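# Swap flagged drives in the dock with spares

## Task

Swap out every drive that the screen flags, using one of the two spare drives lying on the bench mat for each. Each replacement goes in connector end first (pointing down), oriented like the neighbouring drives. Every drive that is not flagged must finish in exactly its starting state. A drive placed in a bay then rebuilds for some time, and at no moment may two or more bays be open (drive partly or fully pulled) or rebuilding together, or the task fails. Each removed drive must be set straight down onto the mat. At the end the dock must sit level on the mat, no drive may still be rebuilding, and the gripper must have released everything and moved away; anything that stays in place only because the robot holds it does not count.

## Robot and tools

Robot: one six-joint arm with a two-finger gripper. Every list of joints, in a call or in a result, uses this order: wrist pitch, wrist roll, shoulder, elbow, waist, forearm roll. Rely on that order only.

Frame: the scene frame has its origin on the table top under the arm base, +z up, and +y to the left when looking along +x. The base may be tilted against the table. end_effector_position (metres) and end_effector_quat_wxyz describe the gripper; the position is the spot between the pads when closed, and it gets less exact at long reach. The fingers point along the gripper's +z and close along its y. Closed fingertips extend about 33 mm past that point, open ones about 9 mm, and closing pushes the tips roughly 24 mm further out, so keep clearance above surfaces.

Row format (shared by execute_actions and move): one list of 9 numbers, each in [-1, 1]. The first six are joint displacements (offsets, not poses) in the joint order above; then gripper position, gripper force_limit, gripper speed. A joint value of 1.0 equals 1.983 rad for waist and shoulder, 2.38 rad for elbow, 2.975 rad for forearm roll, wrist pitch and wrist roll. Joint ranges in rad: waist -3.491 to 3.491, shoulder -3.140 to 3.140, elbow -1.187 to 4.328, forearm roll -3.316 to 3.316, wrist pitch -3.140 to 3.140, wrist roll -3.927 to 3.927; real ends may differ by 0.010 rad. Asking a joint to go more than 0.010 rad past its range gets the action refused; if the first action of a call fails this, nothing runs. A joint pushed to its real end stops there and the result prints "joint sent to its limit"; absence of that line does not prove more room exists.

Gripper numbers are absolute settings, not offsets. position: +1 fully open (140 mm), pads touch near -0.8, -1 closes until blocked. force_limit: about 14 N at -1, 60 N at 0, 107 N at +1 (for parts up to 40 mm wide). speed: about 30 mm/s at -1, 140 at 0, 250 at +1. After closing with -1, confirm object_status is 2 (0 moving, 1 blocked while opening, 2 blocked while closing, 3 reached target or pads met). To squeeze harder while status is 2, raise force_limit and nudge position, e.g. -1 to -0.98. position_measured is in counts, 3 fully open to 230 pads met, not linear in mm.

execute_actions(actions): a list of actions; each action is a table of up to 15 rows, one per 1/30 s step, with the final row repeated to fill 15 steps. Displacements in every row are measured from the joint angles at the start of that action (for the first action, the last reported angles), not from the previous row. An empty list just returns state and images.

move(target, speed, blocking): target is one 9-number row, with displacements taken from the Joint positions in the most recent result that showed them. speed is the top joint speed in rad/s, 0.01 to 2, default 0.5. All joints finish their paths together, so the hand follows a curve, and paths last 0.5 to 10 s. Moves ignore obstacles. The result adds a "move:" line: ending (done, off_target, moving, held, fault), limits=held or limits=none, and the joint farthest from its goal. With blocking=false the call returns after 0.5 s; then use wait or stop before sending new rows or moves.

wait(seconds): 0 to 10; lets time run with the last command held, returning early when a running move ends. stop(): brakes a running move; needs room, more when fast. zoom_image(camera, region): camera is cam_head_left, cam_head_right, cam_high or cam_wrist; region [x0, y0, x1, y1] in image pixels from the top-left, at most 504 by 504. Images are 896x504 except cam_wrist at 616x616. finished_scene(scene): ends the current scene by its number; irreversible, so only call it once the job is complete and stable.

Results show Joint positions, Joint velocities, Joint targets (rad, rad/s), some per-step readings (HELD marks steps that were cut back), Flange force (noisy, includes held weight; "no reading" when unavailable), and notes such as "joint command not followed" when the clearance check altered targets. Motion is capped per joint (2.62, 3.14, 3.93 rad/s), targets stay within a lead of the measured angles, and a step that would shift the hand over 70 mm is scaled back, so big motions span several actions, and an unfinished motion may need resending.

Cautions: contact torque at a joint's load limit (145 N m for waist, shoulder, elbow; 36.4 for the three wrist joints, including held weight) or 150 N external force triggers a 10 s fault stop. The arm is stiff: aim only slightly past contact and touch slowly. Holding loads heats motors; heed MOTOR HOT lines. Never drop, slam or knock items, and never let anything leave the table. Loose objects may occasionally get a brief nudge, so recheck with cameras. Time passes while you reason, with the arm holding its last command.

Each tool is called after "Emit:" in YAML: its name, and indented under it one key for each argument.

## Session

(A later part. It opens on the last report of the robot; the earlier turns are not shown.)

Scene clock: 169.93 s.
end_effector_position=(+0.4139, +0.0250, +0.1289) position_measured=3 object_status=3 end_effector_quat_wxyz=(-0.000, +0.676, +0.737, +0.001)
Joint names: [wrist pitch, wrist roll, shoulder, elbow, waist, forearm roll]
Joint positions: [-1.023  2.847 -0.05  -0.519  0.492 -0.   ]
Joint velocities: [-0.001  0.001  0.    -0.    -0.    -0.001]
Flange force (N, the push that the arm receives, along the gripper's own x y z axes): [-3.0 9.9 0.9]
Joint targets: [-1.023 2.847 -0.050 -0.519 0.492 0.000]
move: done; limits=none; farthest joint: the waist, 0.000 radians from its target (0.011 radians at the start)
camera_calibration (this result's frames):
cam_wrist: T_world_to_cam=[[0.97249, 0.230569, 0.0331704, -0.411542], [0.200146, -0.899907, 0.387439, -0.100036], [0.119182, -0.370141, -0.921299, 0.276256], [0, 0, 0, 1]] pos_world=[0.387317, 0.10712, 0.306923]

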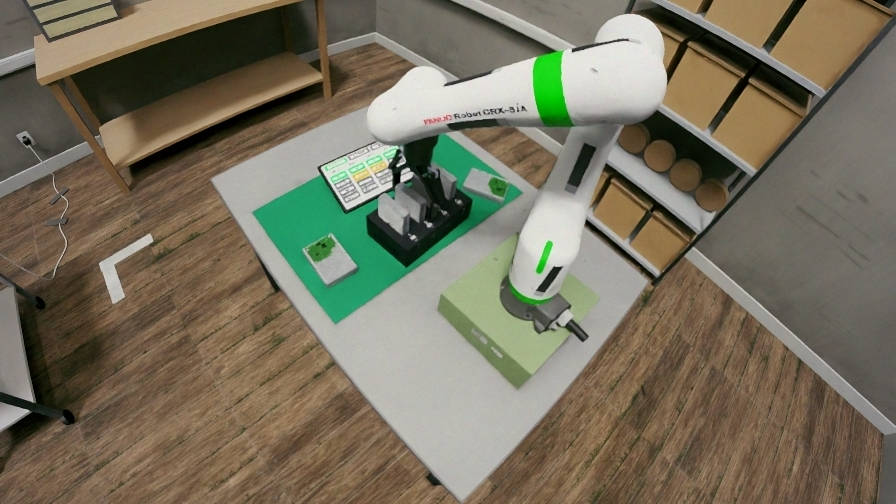

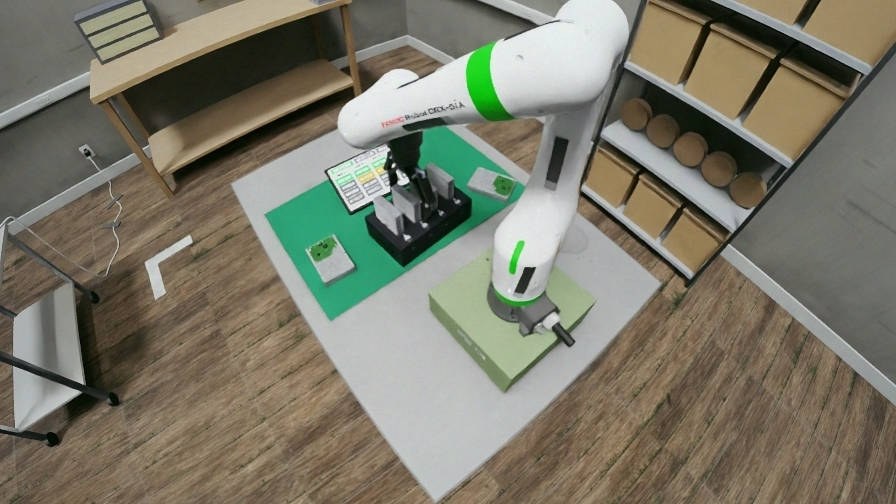

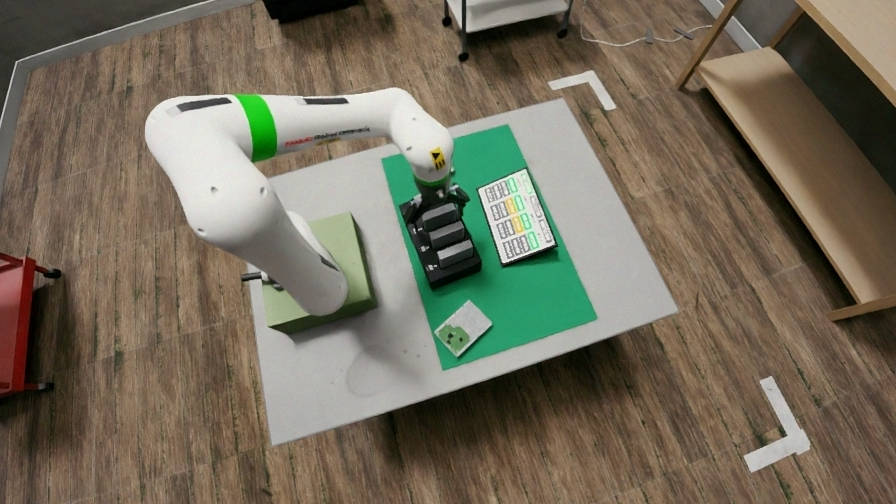

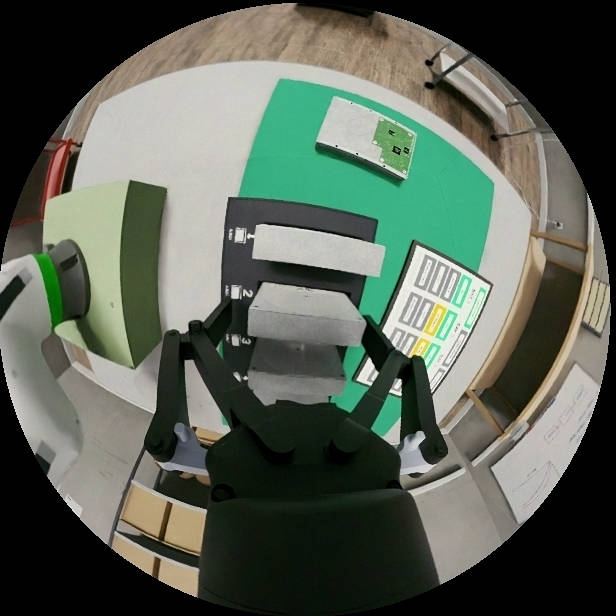

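Emit:
move:
  target: [-0.0958,-0.0037,-0.0659,0.0647,0.0053,0,1,0,0]
  speed: 0.6

Emit:
move:
  target: [0.0188,-0.0289,-0.0993,-0.1063,0.0441,0.0029,-1,-0.5,0.5]
  speed: 0.6

Emit:
zoom_image:
  camera: "cam_wrist"
  region: [200, 180, 460, 420]

Scene clock: 190.47 s.
end_effector_position=(+0.4086, +0.0270, +0.2390) position_measured=3 object_status=3 end_effector_quat_wxyz=(-0.001, +0.677, +0.736, +0.001)
Joint names: [wrist pitch, wrist roll, shoulder, elbow, waist, forearm roll]
Joint positions: [-1.308  2.836 -0.181 -0.365  0.502  0.   ]
Joint velocities: [-0.     0.001  0.    -0.    -0.    -0.002]
Flange force (N, the push that the arm receives, along the gripper's own x y z axes): [-1.8 6.4 -2.7]
Joint targets: [-1.308 2.836 -0.181 -0.365 0.502 -0.000]
move: done; limits=none; farthest joint: the waist, 0.000 radians from its target (0.011 radians at the start)
camera_calibration (this result's frames):
cam_wrist: T_world_to_cam=[[0.97262, 0.230083, 0.0327405, -0.410381], [0.199939, -0.900232, 0.386791, -0.139575], [0.118468, -0.369655, -0.921586, 0.379385], [0, 0, 0, 1]] pos_world=[0.382106, 0.109014, 0.417059]

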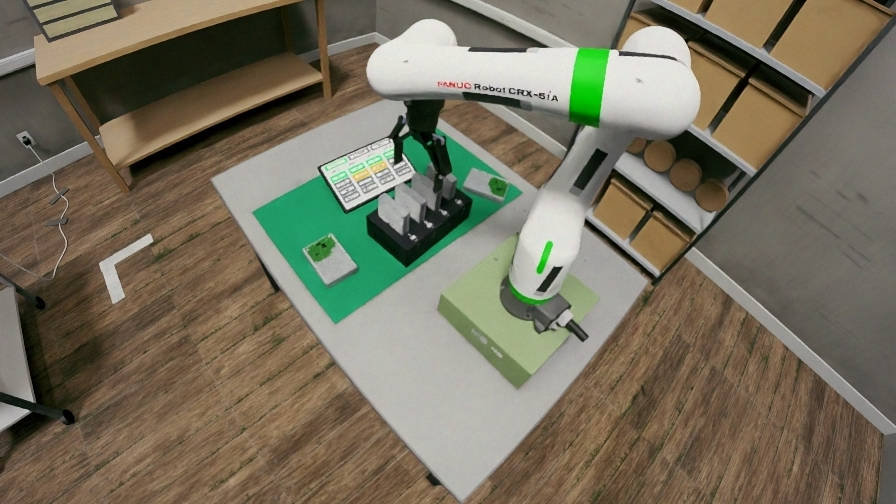

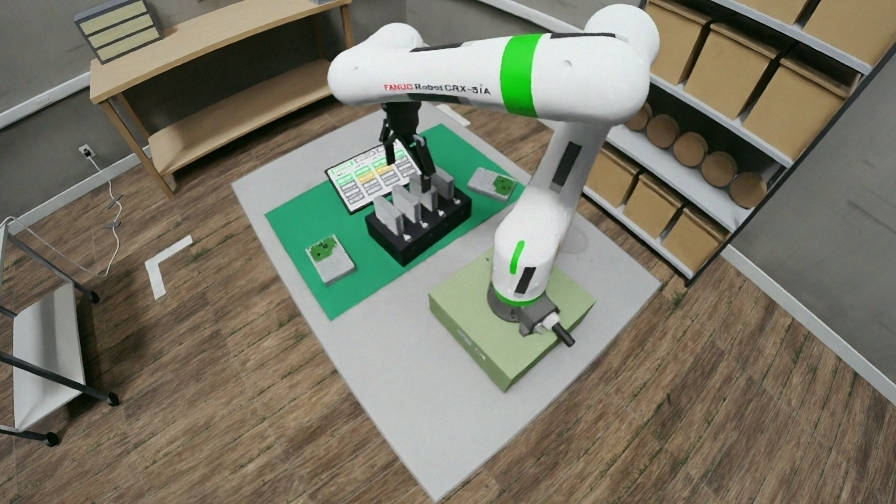

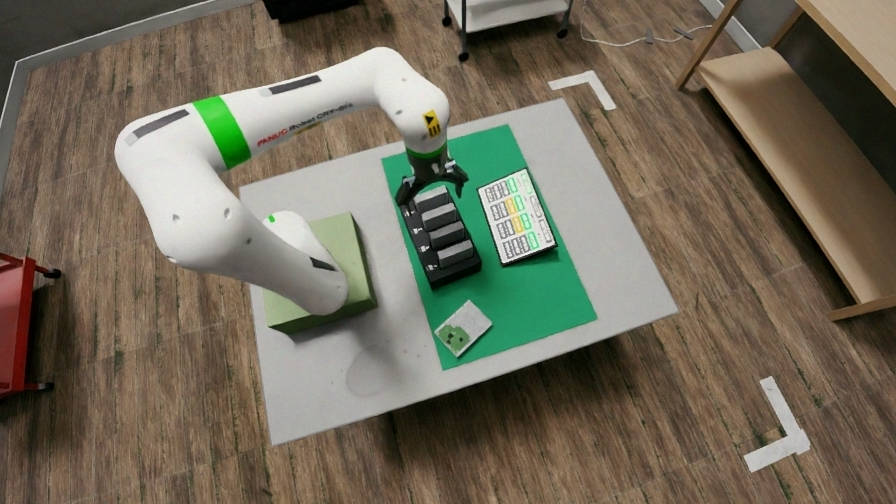

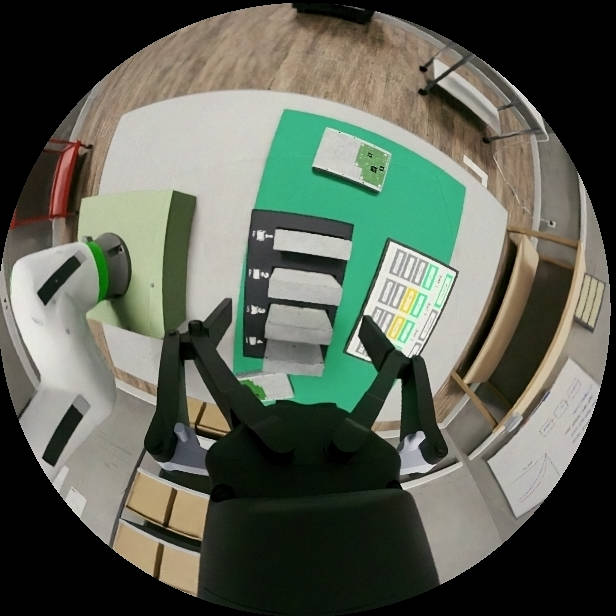

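Scene clock: 191.43 s.
end_effector_position=(+0.3302, +0.0201, +0.2002) position_measured=232 object_status=3 end_effector_quat_wxyz=(-0.000, +0.675, +0.738, +0.001)
Joint names: [wrist pitch, wrist roll, shoulder, elbow, waist, forearm roll]
Joint positions: [-1.252  2.75  -0.377 -0.618  0.59   0.009]
Joint velocities: [ 0.     0.001 -0.     0.    -0.     0.002]
Flange force (N, the push that the arm receives, along the gripper's own x y z axes): [0.5 4.0 -4.3]
Joint targets: [-1.252 2.750 -0.377 -0.618 0.590 0.009]
move: done; limits=none; farthest joint: the shoulder, 0.001 radians from its target (0.197 radians at the start)
camera_calibration (this result's frames):
cam_wrist: T_world_to_cam=[[0.971678, 0.233955, 0.0332772, -0.331163], [0.203169, -0.898998, 0.387975, -0.116417], [0.120685, -0.370226, -0.921069, 0.349502], [0, 0, 0, 1]] pos_world=[0.303256, 0.102214, 0.378102]

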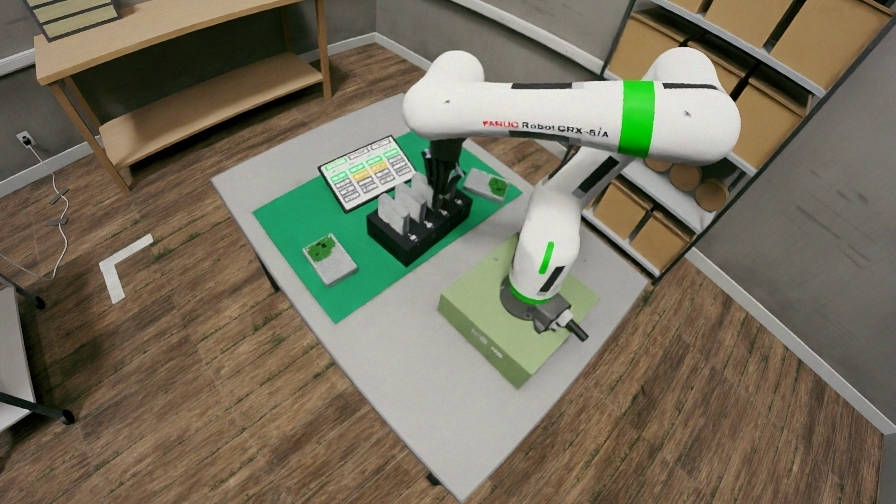

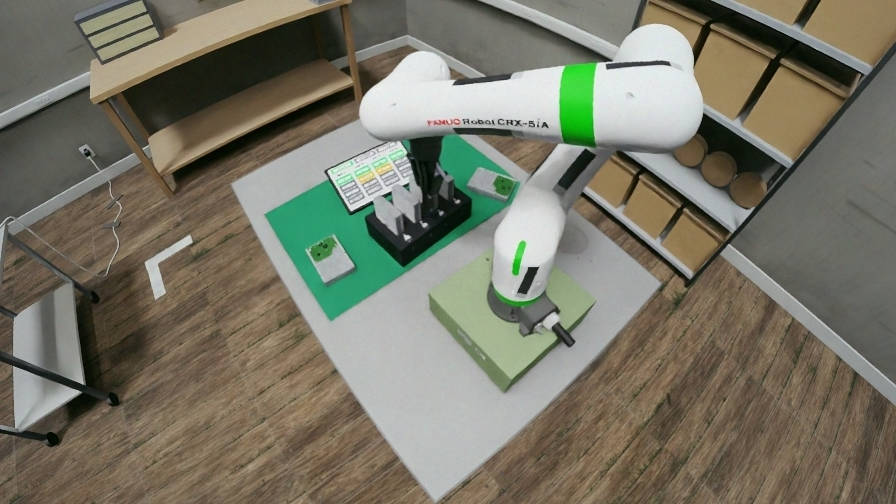

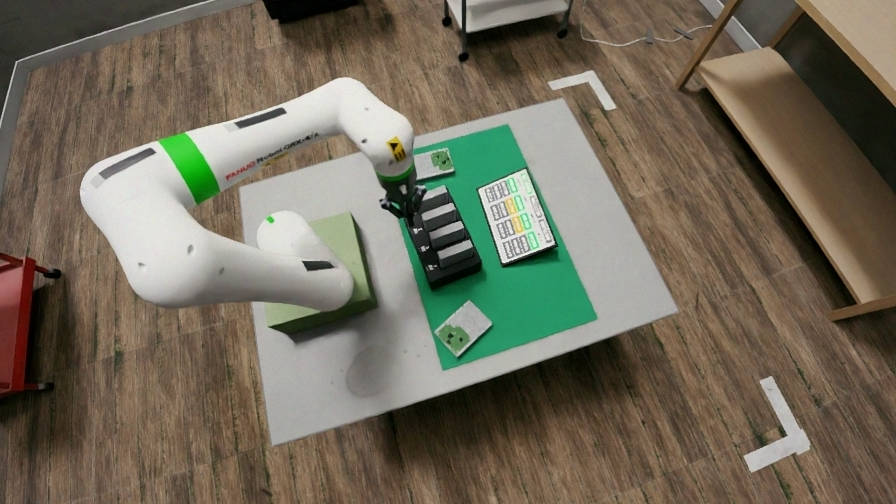

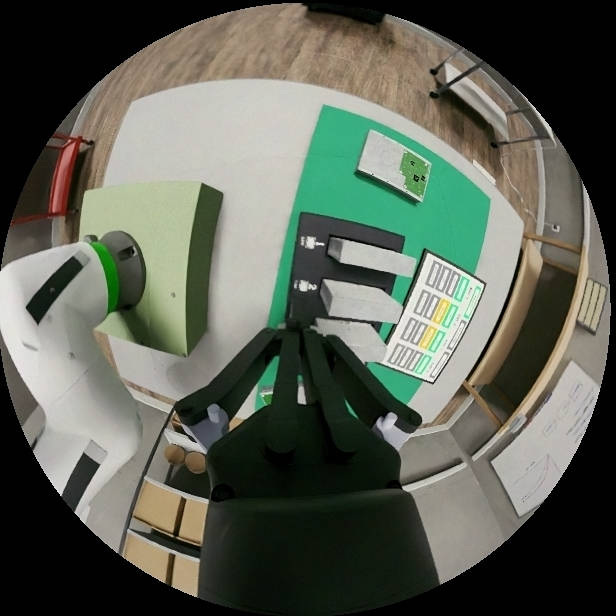

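Region (200, 180, 460, 420) of cam_wrist's 616x616 image, scaled by 1.938, with more detail than that image has; it fills the top 465 rows of this view, and the rest is white.

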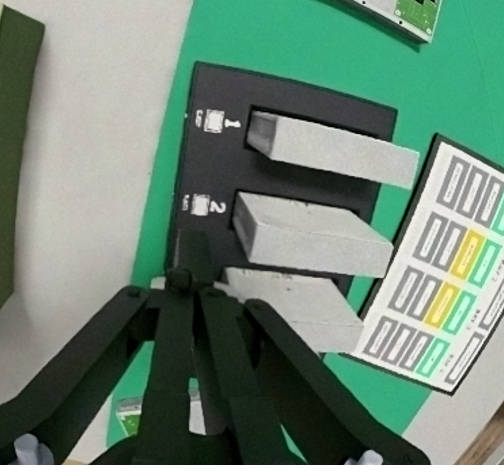

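Emit:
move:
  target: [0.0689,-0.0024,0.0518,-0.0427,0.003,0,-1,-0.5,0.5]
  speed: 0.3

Emit:
move:
  target: [0.008,0,0.0064,-0.0044,0,0,-1,-0.5,0.5]
  speed: 0.03

Scene clock: 204.50 s.
end_effector_position=(+0.3345, +0.0254, +0.1303) position_measured=232 object_status=3 end_effector_quat_wxyz=(-0.001, +0.675, +0.738, +0.001)
Joint names: [wrist pitch, wrist roll, shoulder, elbow, waist, forearm roll]
Joint positions: [-1.047  2.743 -0.275 -0.719  0.596  0.009]
Joint velocities: [ 0.001  0.     0.     0.001 -0.     0.002]
Flange force (N, the push that the arm receives, along the gripper's own x y z axes): [0.5 8.8 2.2]
Joint targets: [-1.047 2.743 -0.275 -0.719 0.596 0.009]
move: done; limits=none; farthest joint: the waist, 0.000 radians from its target (0.006 radians at the start)
camera_calibration (this result's frames):
cam_wrist: T_world_to_cam=[[0.97159, 0.234267, 0.0336334, -0.334272], [0.203495, -0.899483, 0.386679, -0.0853538], [0.120839, -0.368849, -0.921601, 0.286553], [0, 0, 0, 1]] pos_world=[0.307518, 0.10723, 0.308334]

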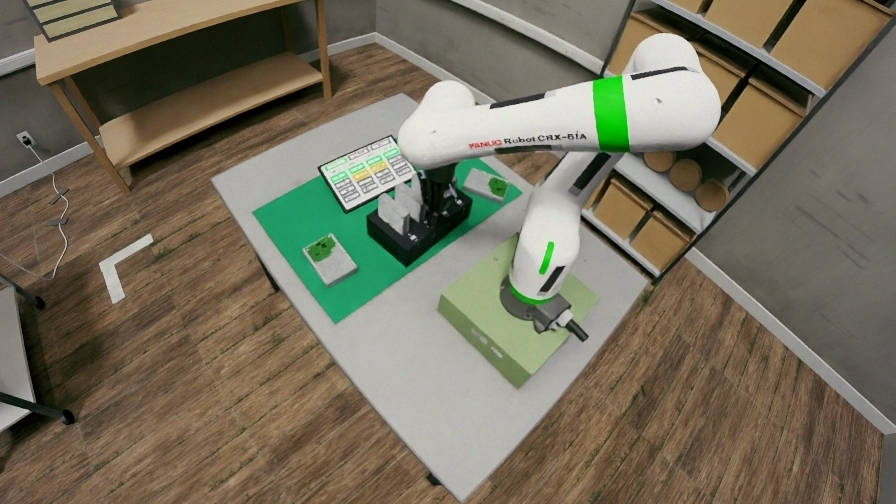

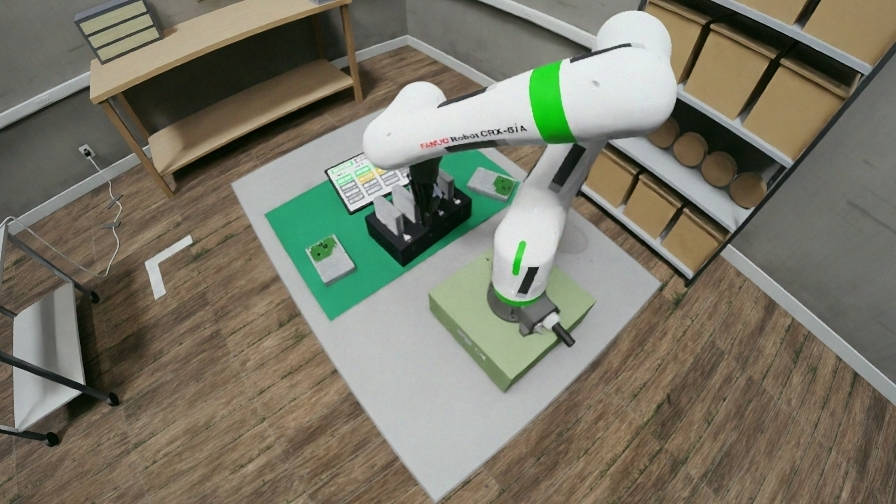

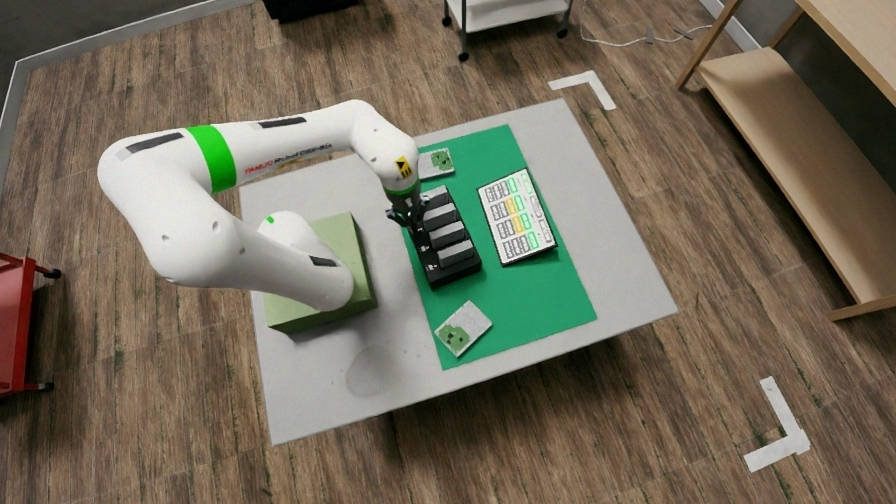

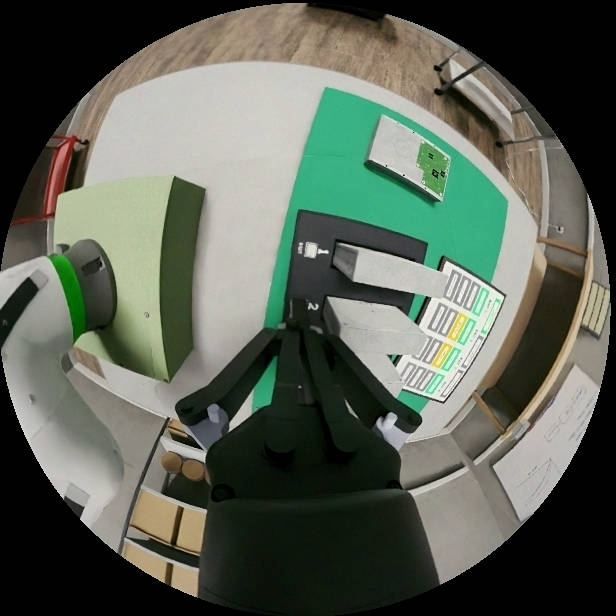

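Scene clock: 205.50 s.
end_effector_position=(+0.3347, +0.0256, +0.1227) position_measured=232 object_status=3 end_effector_quat_wxyz=(-0.000, +0.675, +0.738, +0.001)
Joint names: [wrist pitch, wrist roll, shoulder, elbow, waist, forearm roll]
Joint positions: [-1.023  2.743 -0.262 -0.73   0.596  0.009]
Joint velocities: [-0.     0.002 -0.    -0.     0.    -0.001]
Flange force (N, the push that the arm receives, along the gripper's own x y z axes): [-1.7 4.8 -5.8]
Joint targets: [-1.023 2.743 -0.262 -0.730 0.596 0.009]
move: done; limits=none; farthest joint: the waist, 0.000 radians from its target (0.000 radians at the start)
camera_calibration (this result's frames):
cam_wrist: T_world_to_cam=[[0.971533, 0.23442, 0.034219, -0.334326], [0.203452, -0.899597, 0.386436, -0.0822038], [0.121372, -0.368474, -0.921681, 0.279431], [0, 0, 0, 1]] pos_world=[0.307618, 0.107386, 0.300753]

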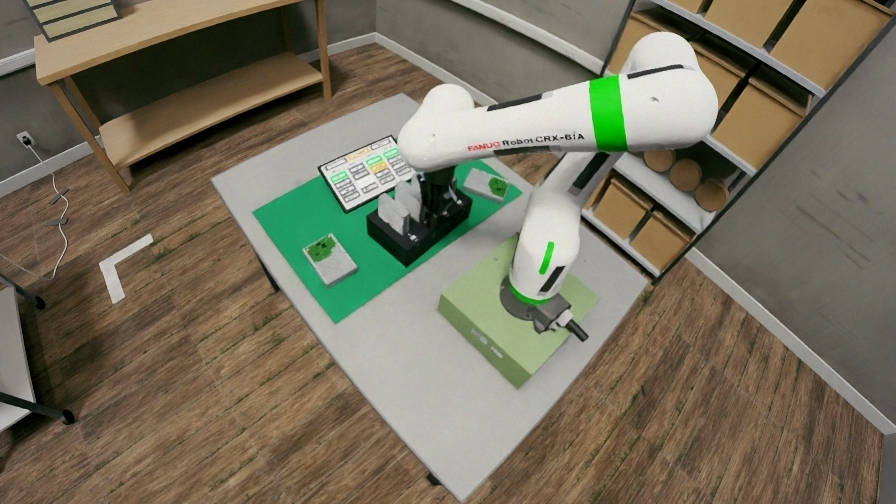

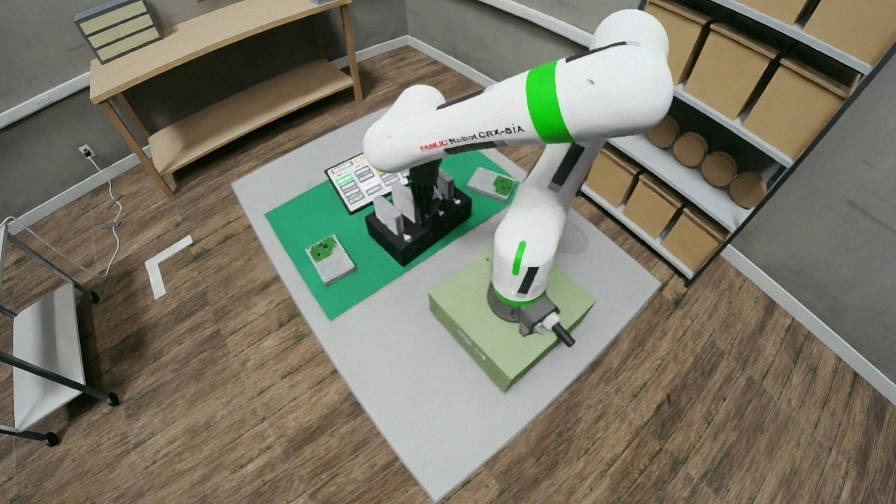

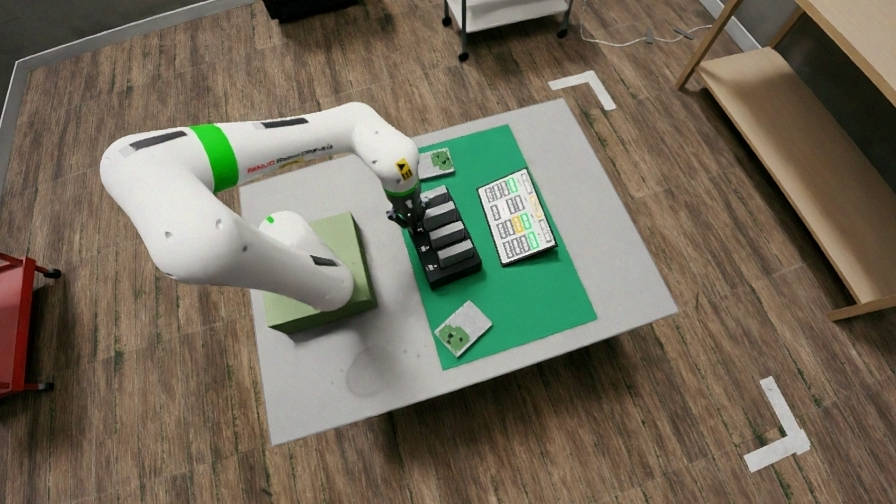

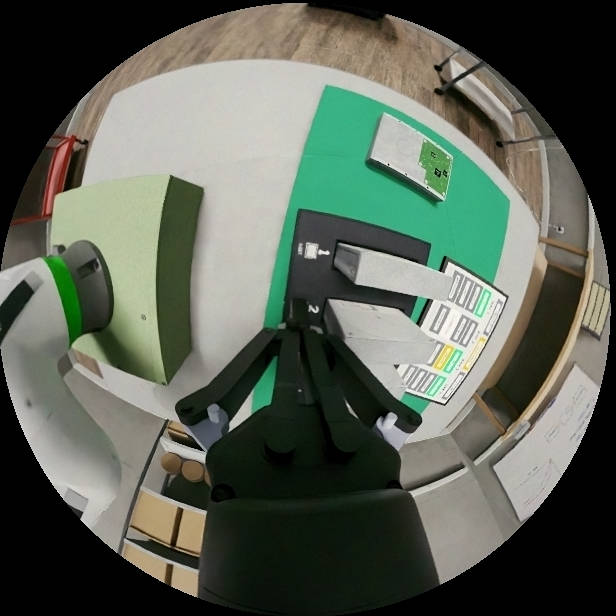

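Emit:
move:
  target: [-0.077,0.0024,-0.058,0.047,-0.003,0,-1,-0.5,0.5]
  speed: 0.6

Emit:
move:
  target: [-0.0188,0.0289,0.0993,0.1063,-0.0441,-0.0029,1,-0.3,0.5]
  speed: 0.7

Emit:
move:
  target: [0.0958,0.0037,0.0659,-0.0647,-0.0053,0,1,-0.3,0.5]
  speed: 0.4

Scene clock: 215.60 s.
end_effector_position=(+0.3299, +0.0200, +0.1999) position_measured=232 object_status=3 end_effector_quat_wxyz=(-0.000, +0.675, +0.738, +0.000)
Joint names: [wrist pitch, wrist roll, shoulder, elbow, waist, forearm roll]
Joint positions: [-1.252  2.75  -0.377 -0.618  0.59   0.009]
Joint velocities: [-0.    -0.001  0.     0.     0.     0.001]
Flange force (N, the push that the arm receives, along the gripper's own x y z axes): [-1.0 8.9 -4.2]
Joint targets: [-1.252 2.750 -0.377 -0.618 0.590 0.009]
move: done; limits=none; farthest joint: the waist, 0.000 radians from its target (0.006 radians at the start)
camera_calibration (this result's frames):
cam_wrist: T_world_to_cam=[[0.971712, 0.233945, 0.032326, -0.330707], [0.203493, -0.898859, 0.388127, -0.116504], [0.119857, -0.370569, -0.921039, 0.349559], [0, 0, 0, 1]] pos_world=[0.303163, 0.102182, 0.377866]

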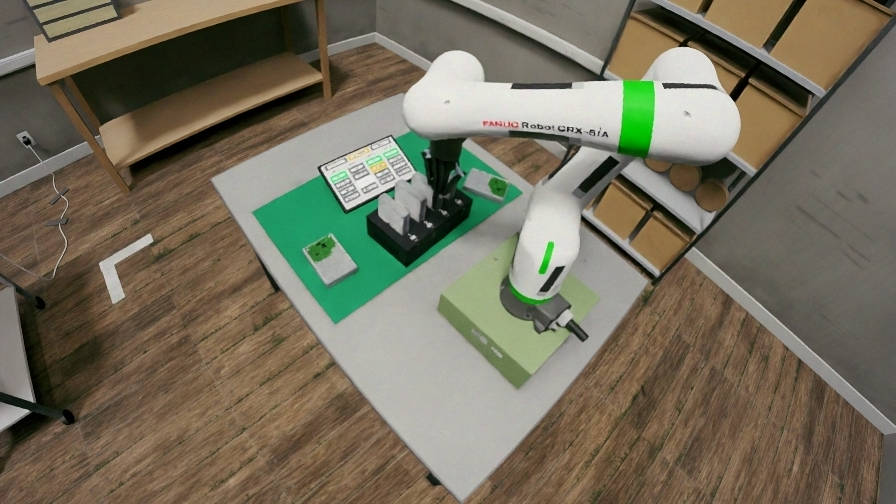

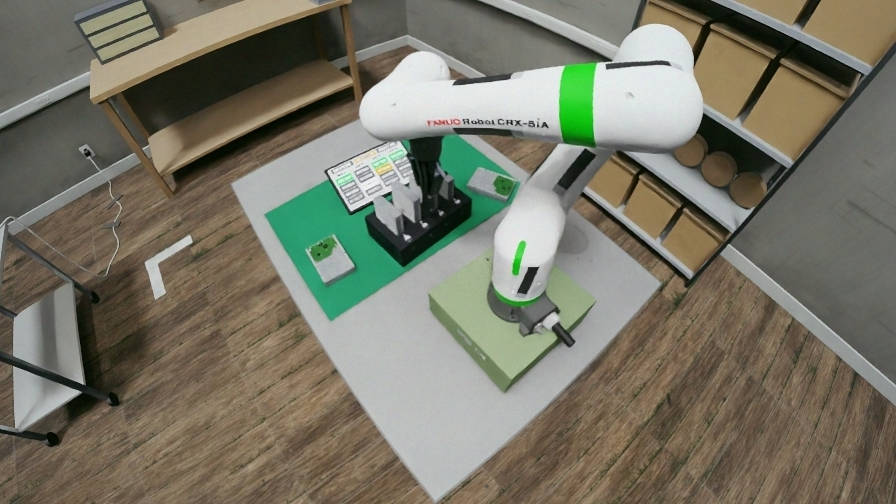

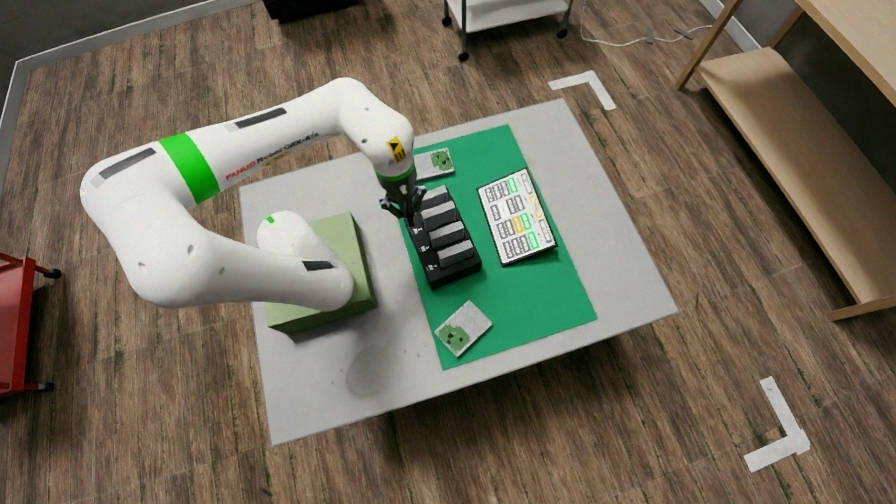

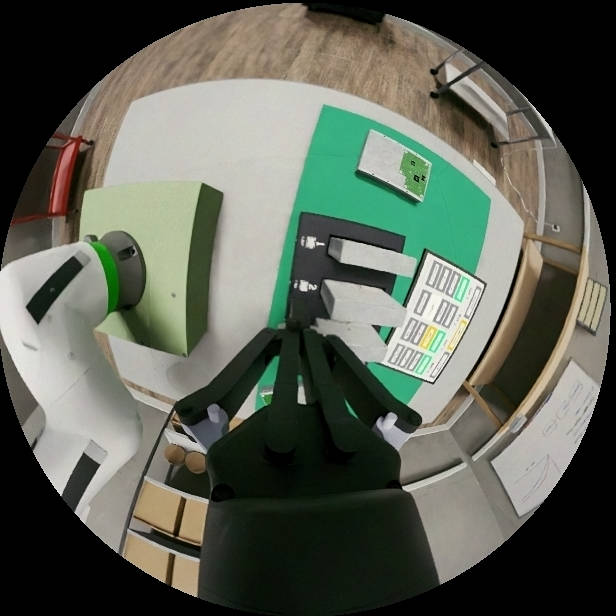

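Scene clock: 216.57 s.
end_effector_position=(+0.4083, +0.0269, +0.2387) position_measured=3 object_status=3 end_effector_quat_wxyz=(-0.001, +0.677, +0.736, +0.000)
Joint names: [wrist pitch, wrist roll, shoulder, elbow, waist, forearm roll]
Joint positions: [-1.308  2.836 -0.18  -0.365  0.502 -0.   ]
Joint velocities: [0.    0.    0.    0.    0.    0.002]
Flange force (N, the push that the arm receives, along the gripper's own x y z axes): [0.7 7.0 -3.9]
Joint targets: [-1.308 2.836 -0.180 -0.365 0.502 0.000]
move: done; limits=none; farthest joint: the waist, 0.000 radians from its target (0.087 radians at the start)
camera_calibration (this result's frames):
cam_wrist: T_world_to_cam=[[0.972654, 0.230074, 0.0317761, -0.409906], [0.200277, -0.900118, 0.386881, -0.139652], [0.117614, -0.369937, -0.921582, 0.379498], [0, 0, 0, 1]] pos_world=[0.382032, 0.108996, 0.416792]

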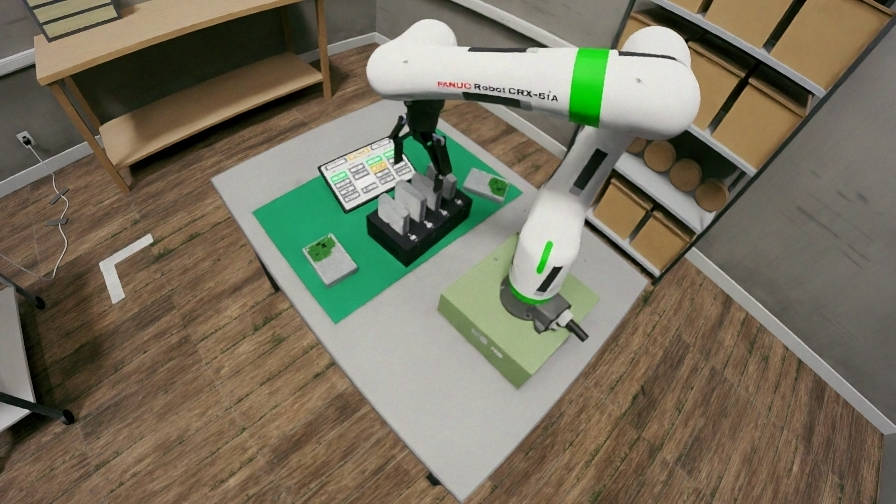

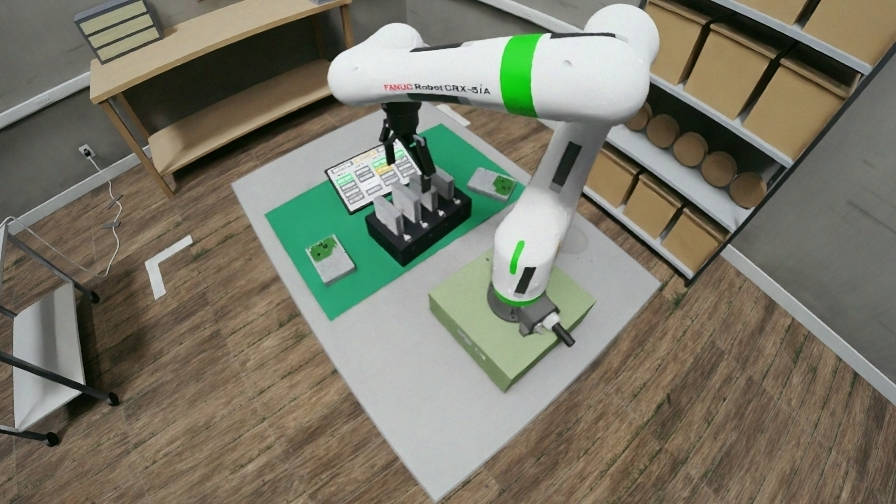

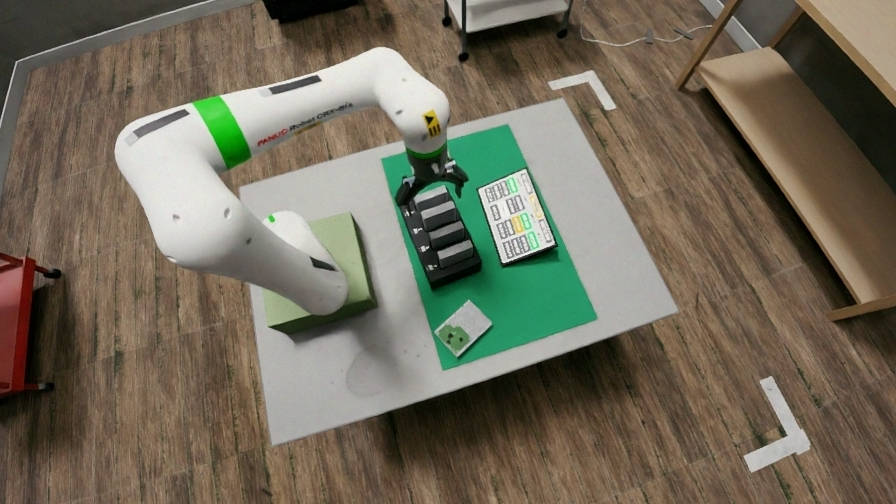

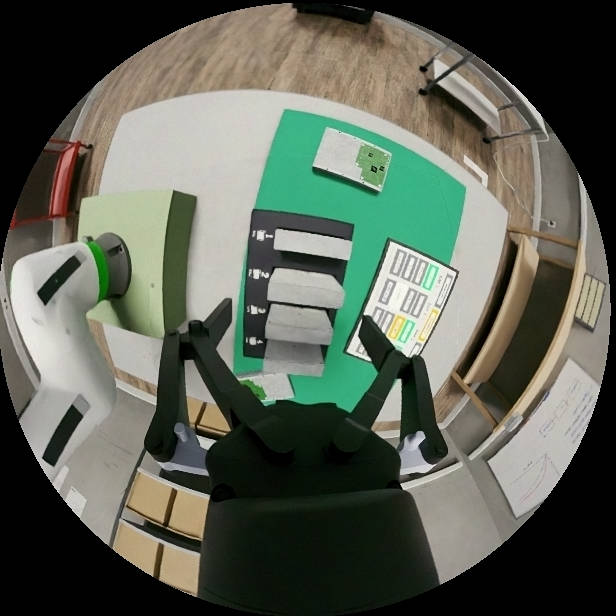

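Scene clock: 217.63 s.
end_effector_position=(+0.4136, +0.0249, +0.1287) position_measured=3 object_status=3 end_effector_quat_wxyz=(-0.001, +0.676, +0.737, +0.000)
Joint names: [wrist pitch, wrist roll, shoulder, elbow, waist, forearm roll]
Joint positions: [-1.023  2.847 -0.049 -0.519  0.492 -0.   ]
Joint velocities: [ 0.002  0.001  0.     0.002 -0.     0.001]
Flange force (N, the push that the arm receives, along the gripper's own x y z axes): [-0.1 6.3 -0.1]
Joint targets: [-1.023 2.847 -0.049 -0.519 0.492 -0.000]
move: done; limits=none; farthest joint: the waist, 0.000 radians from its target (0.011 radians at the start)
camera_calibration (this result's frames):
cam_wrist: T_world_to_cam=[[0.972518, 0.230589, 0.0322208, -0.411108], [0.200498, -0.899766, 0.387585, -0.100155], [0.118364, -0.370473, -0.921271, 0.276361], [0, 0, 0, 1]] pos_world=[0.387179, 0.107065, 0.306668]

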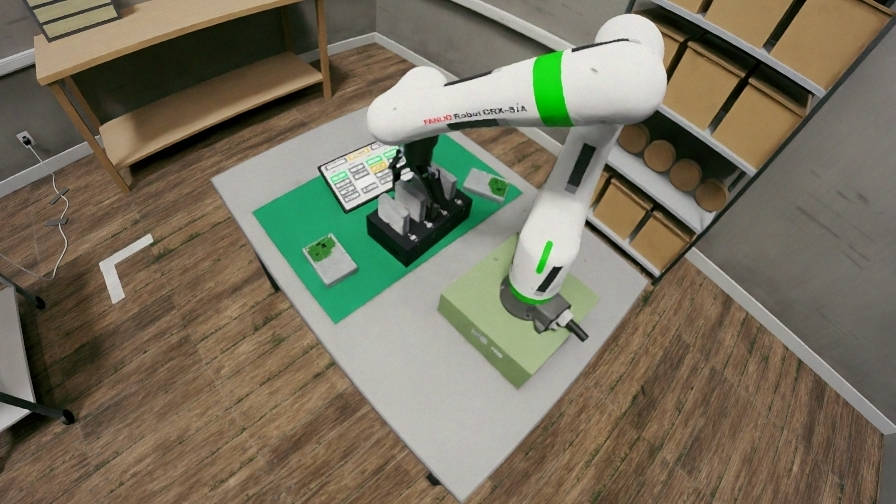

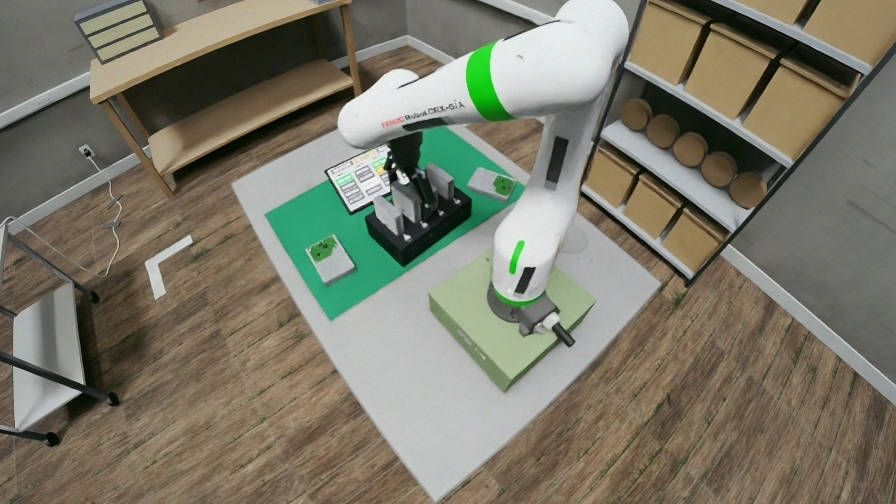

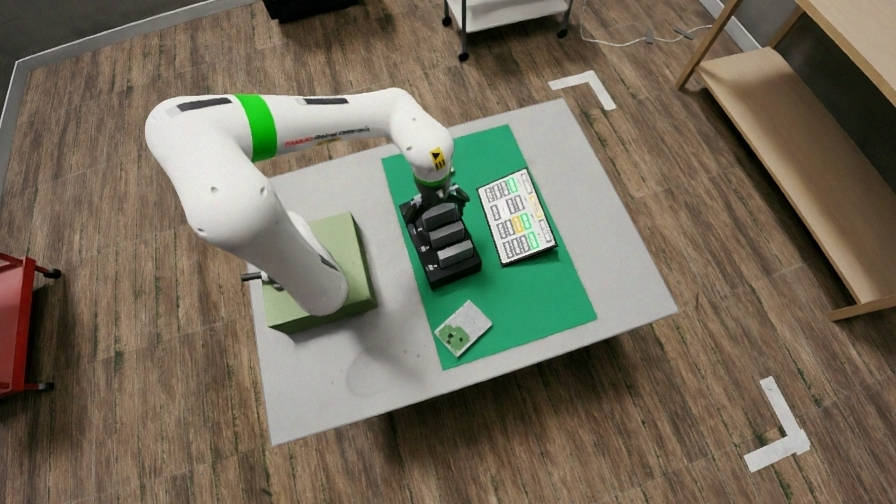

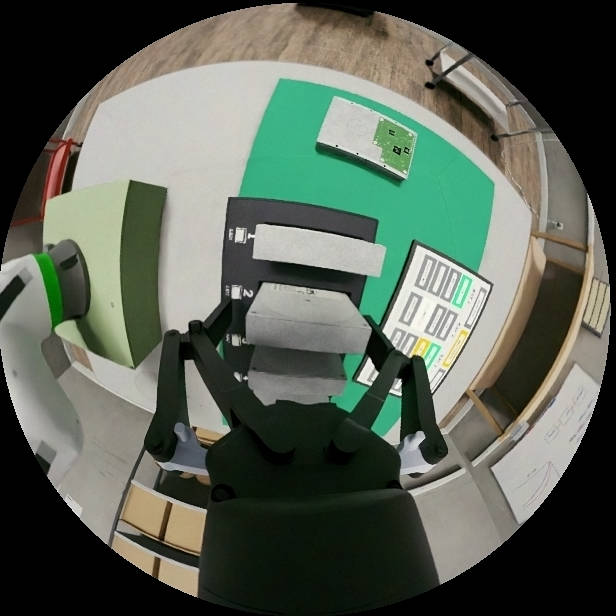

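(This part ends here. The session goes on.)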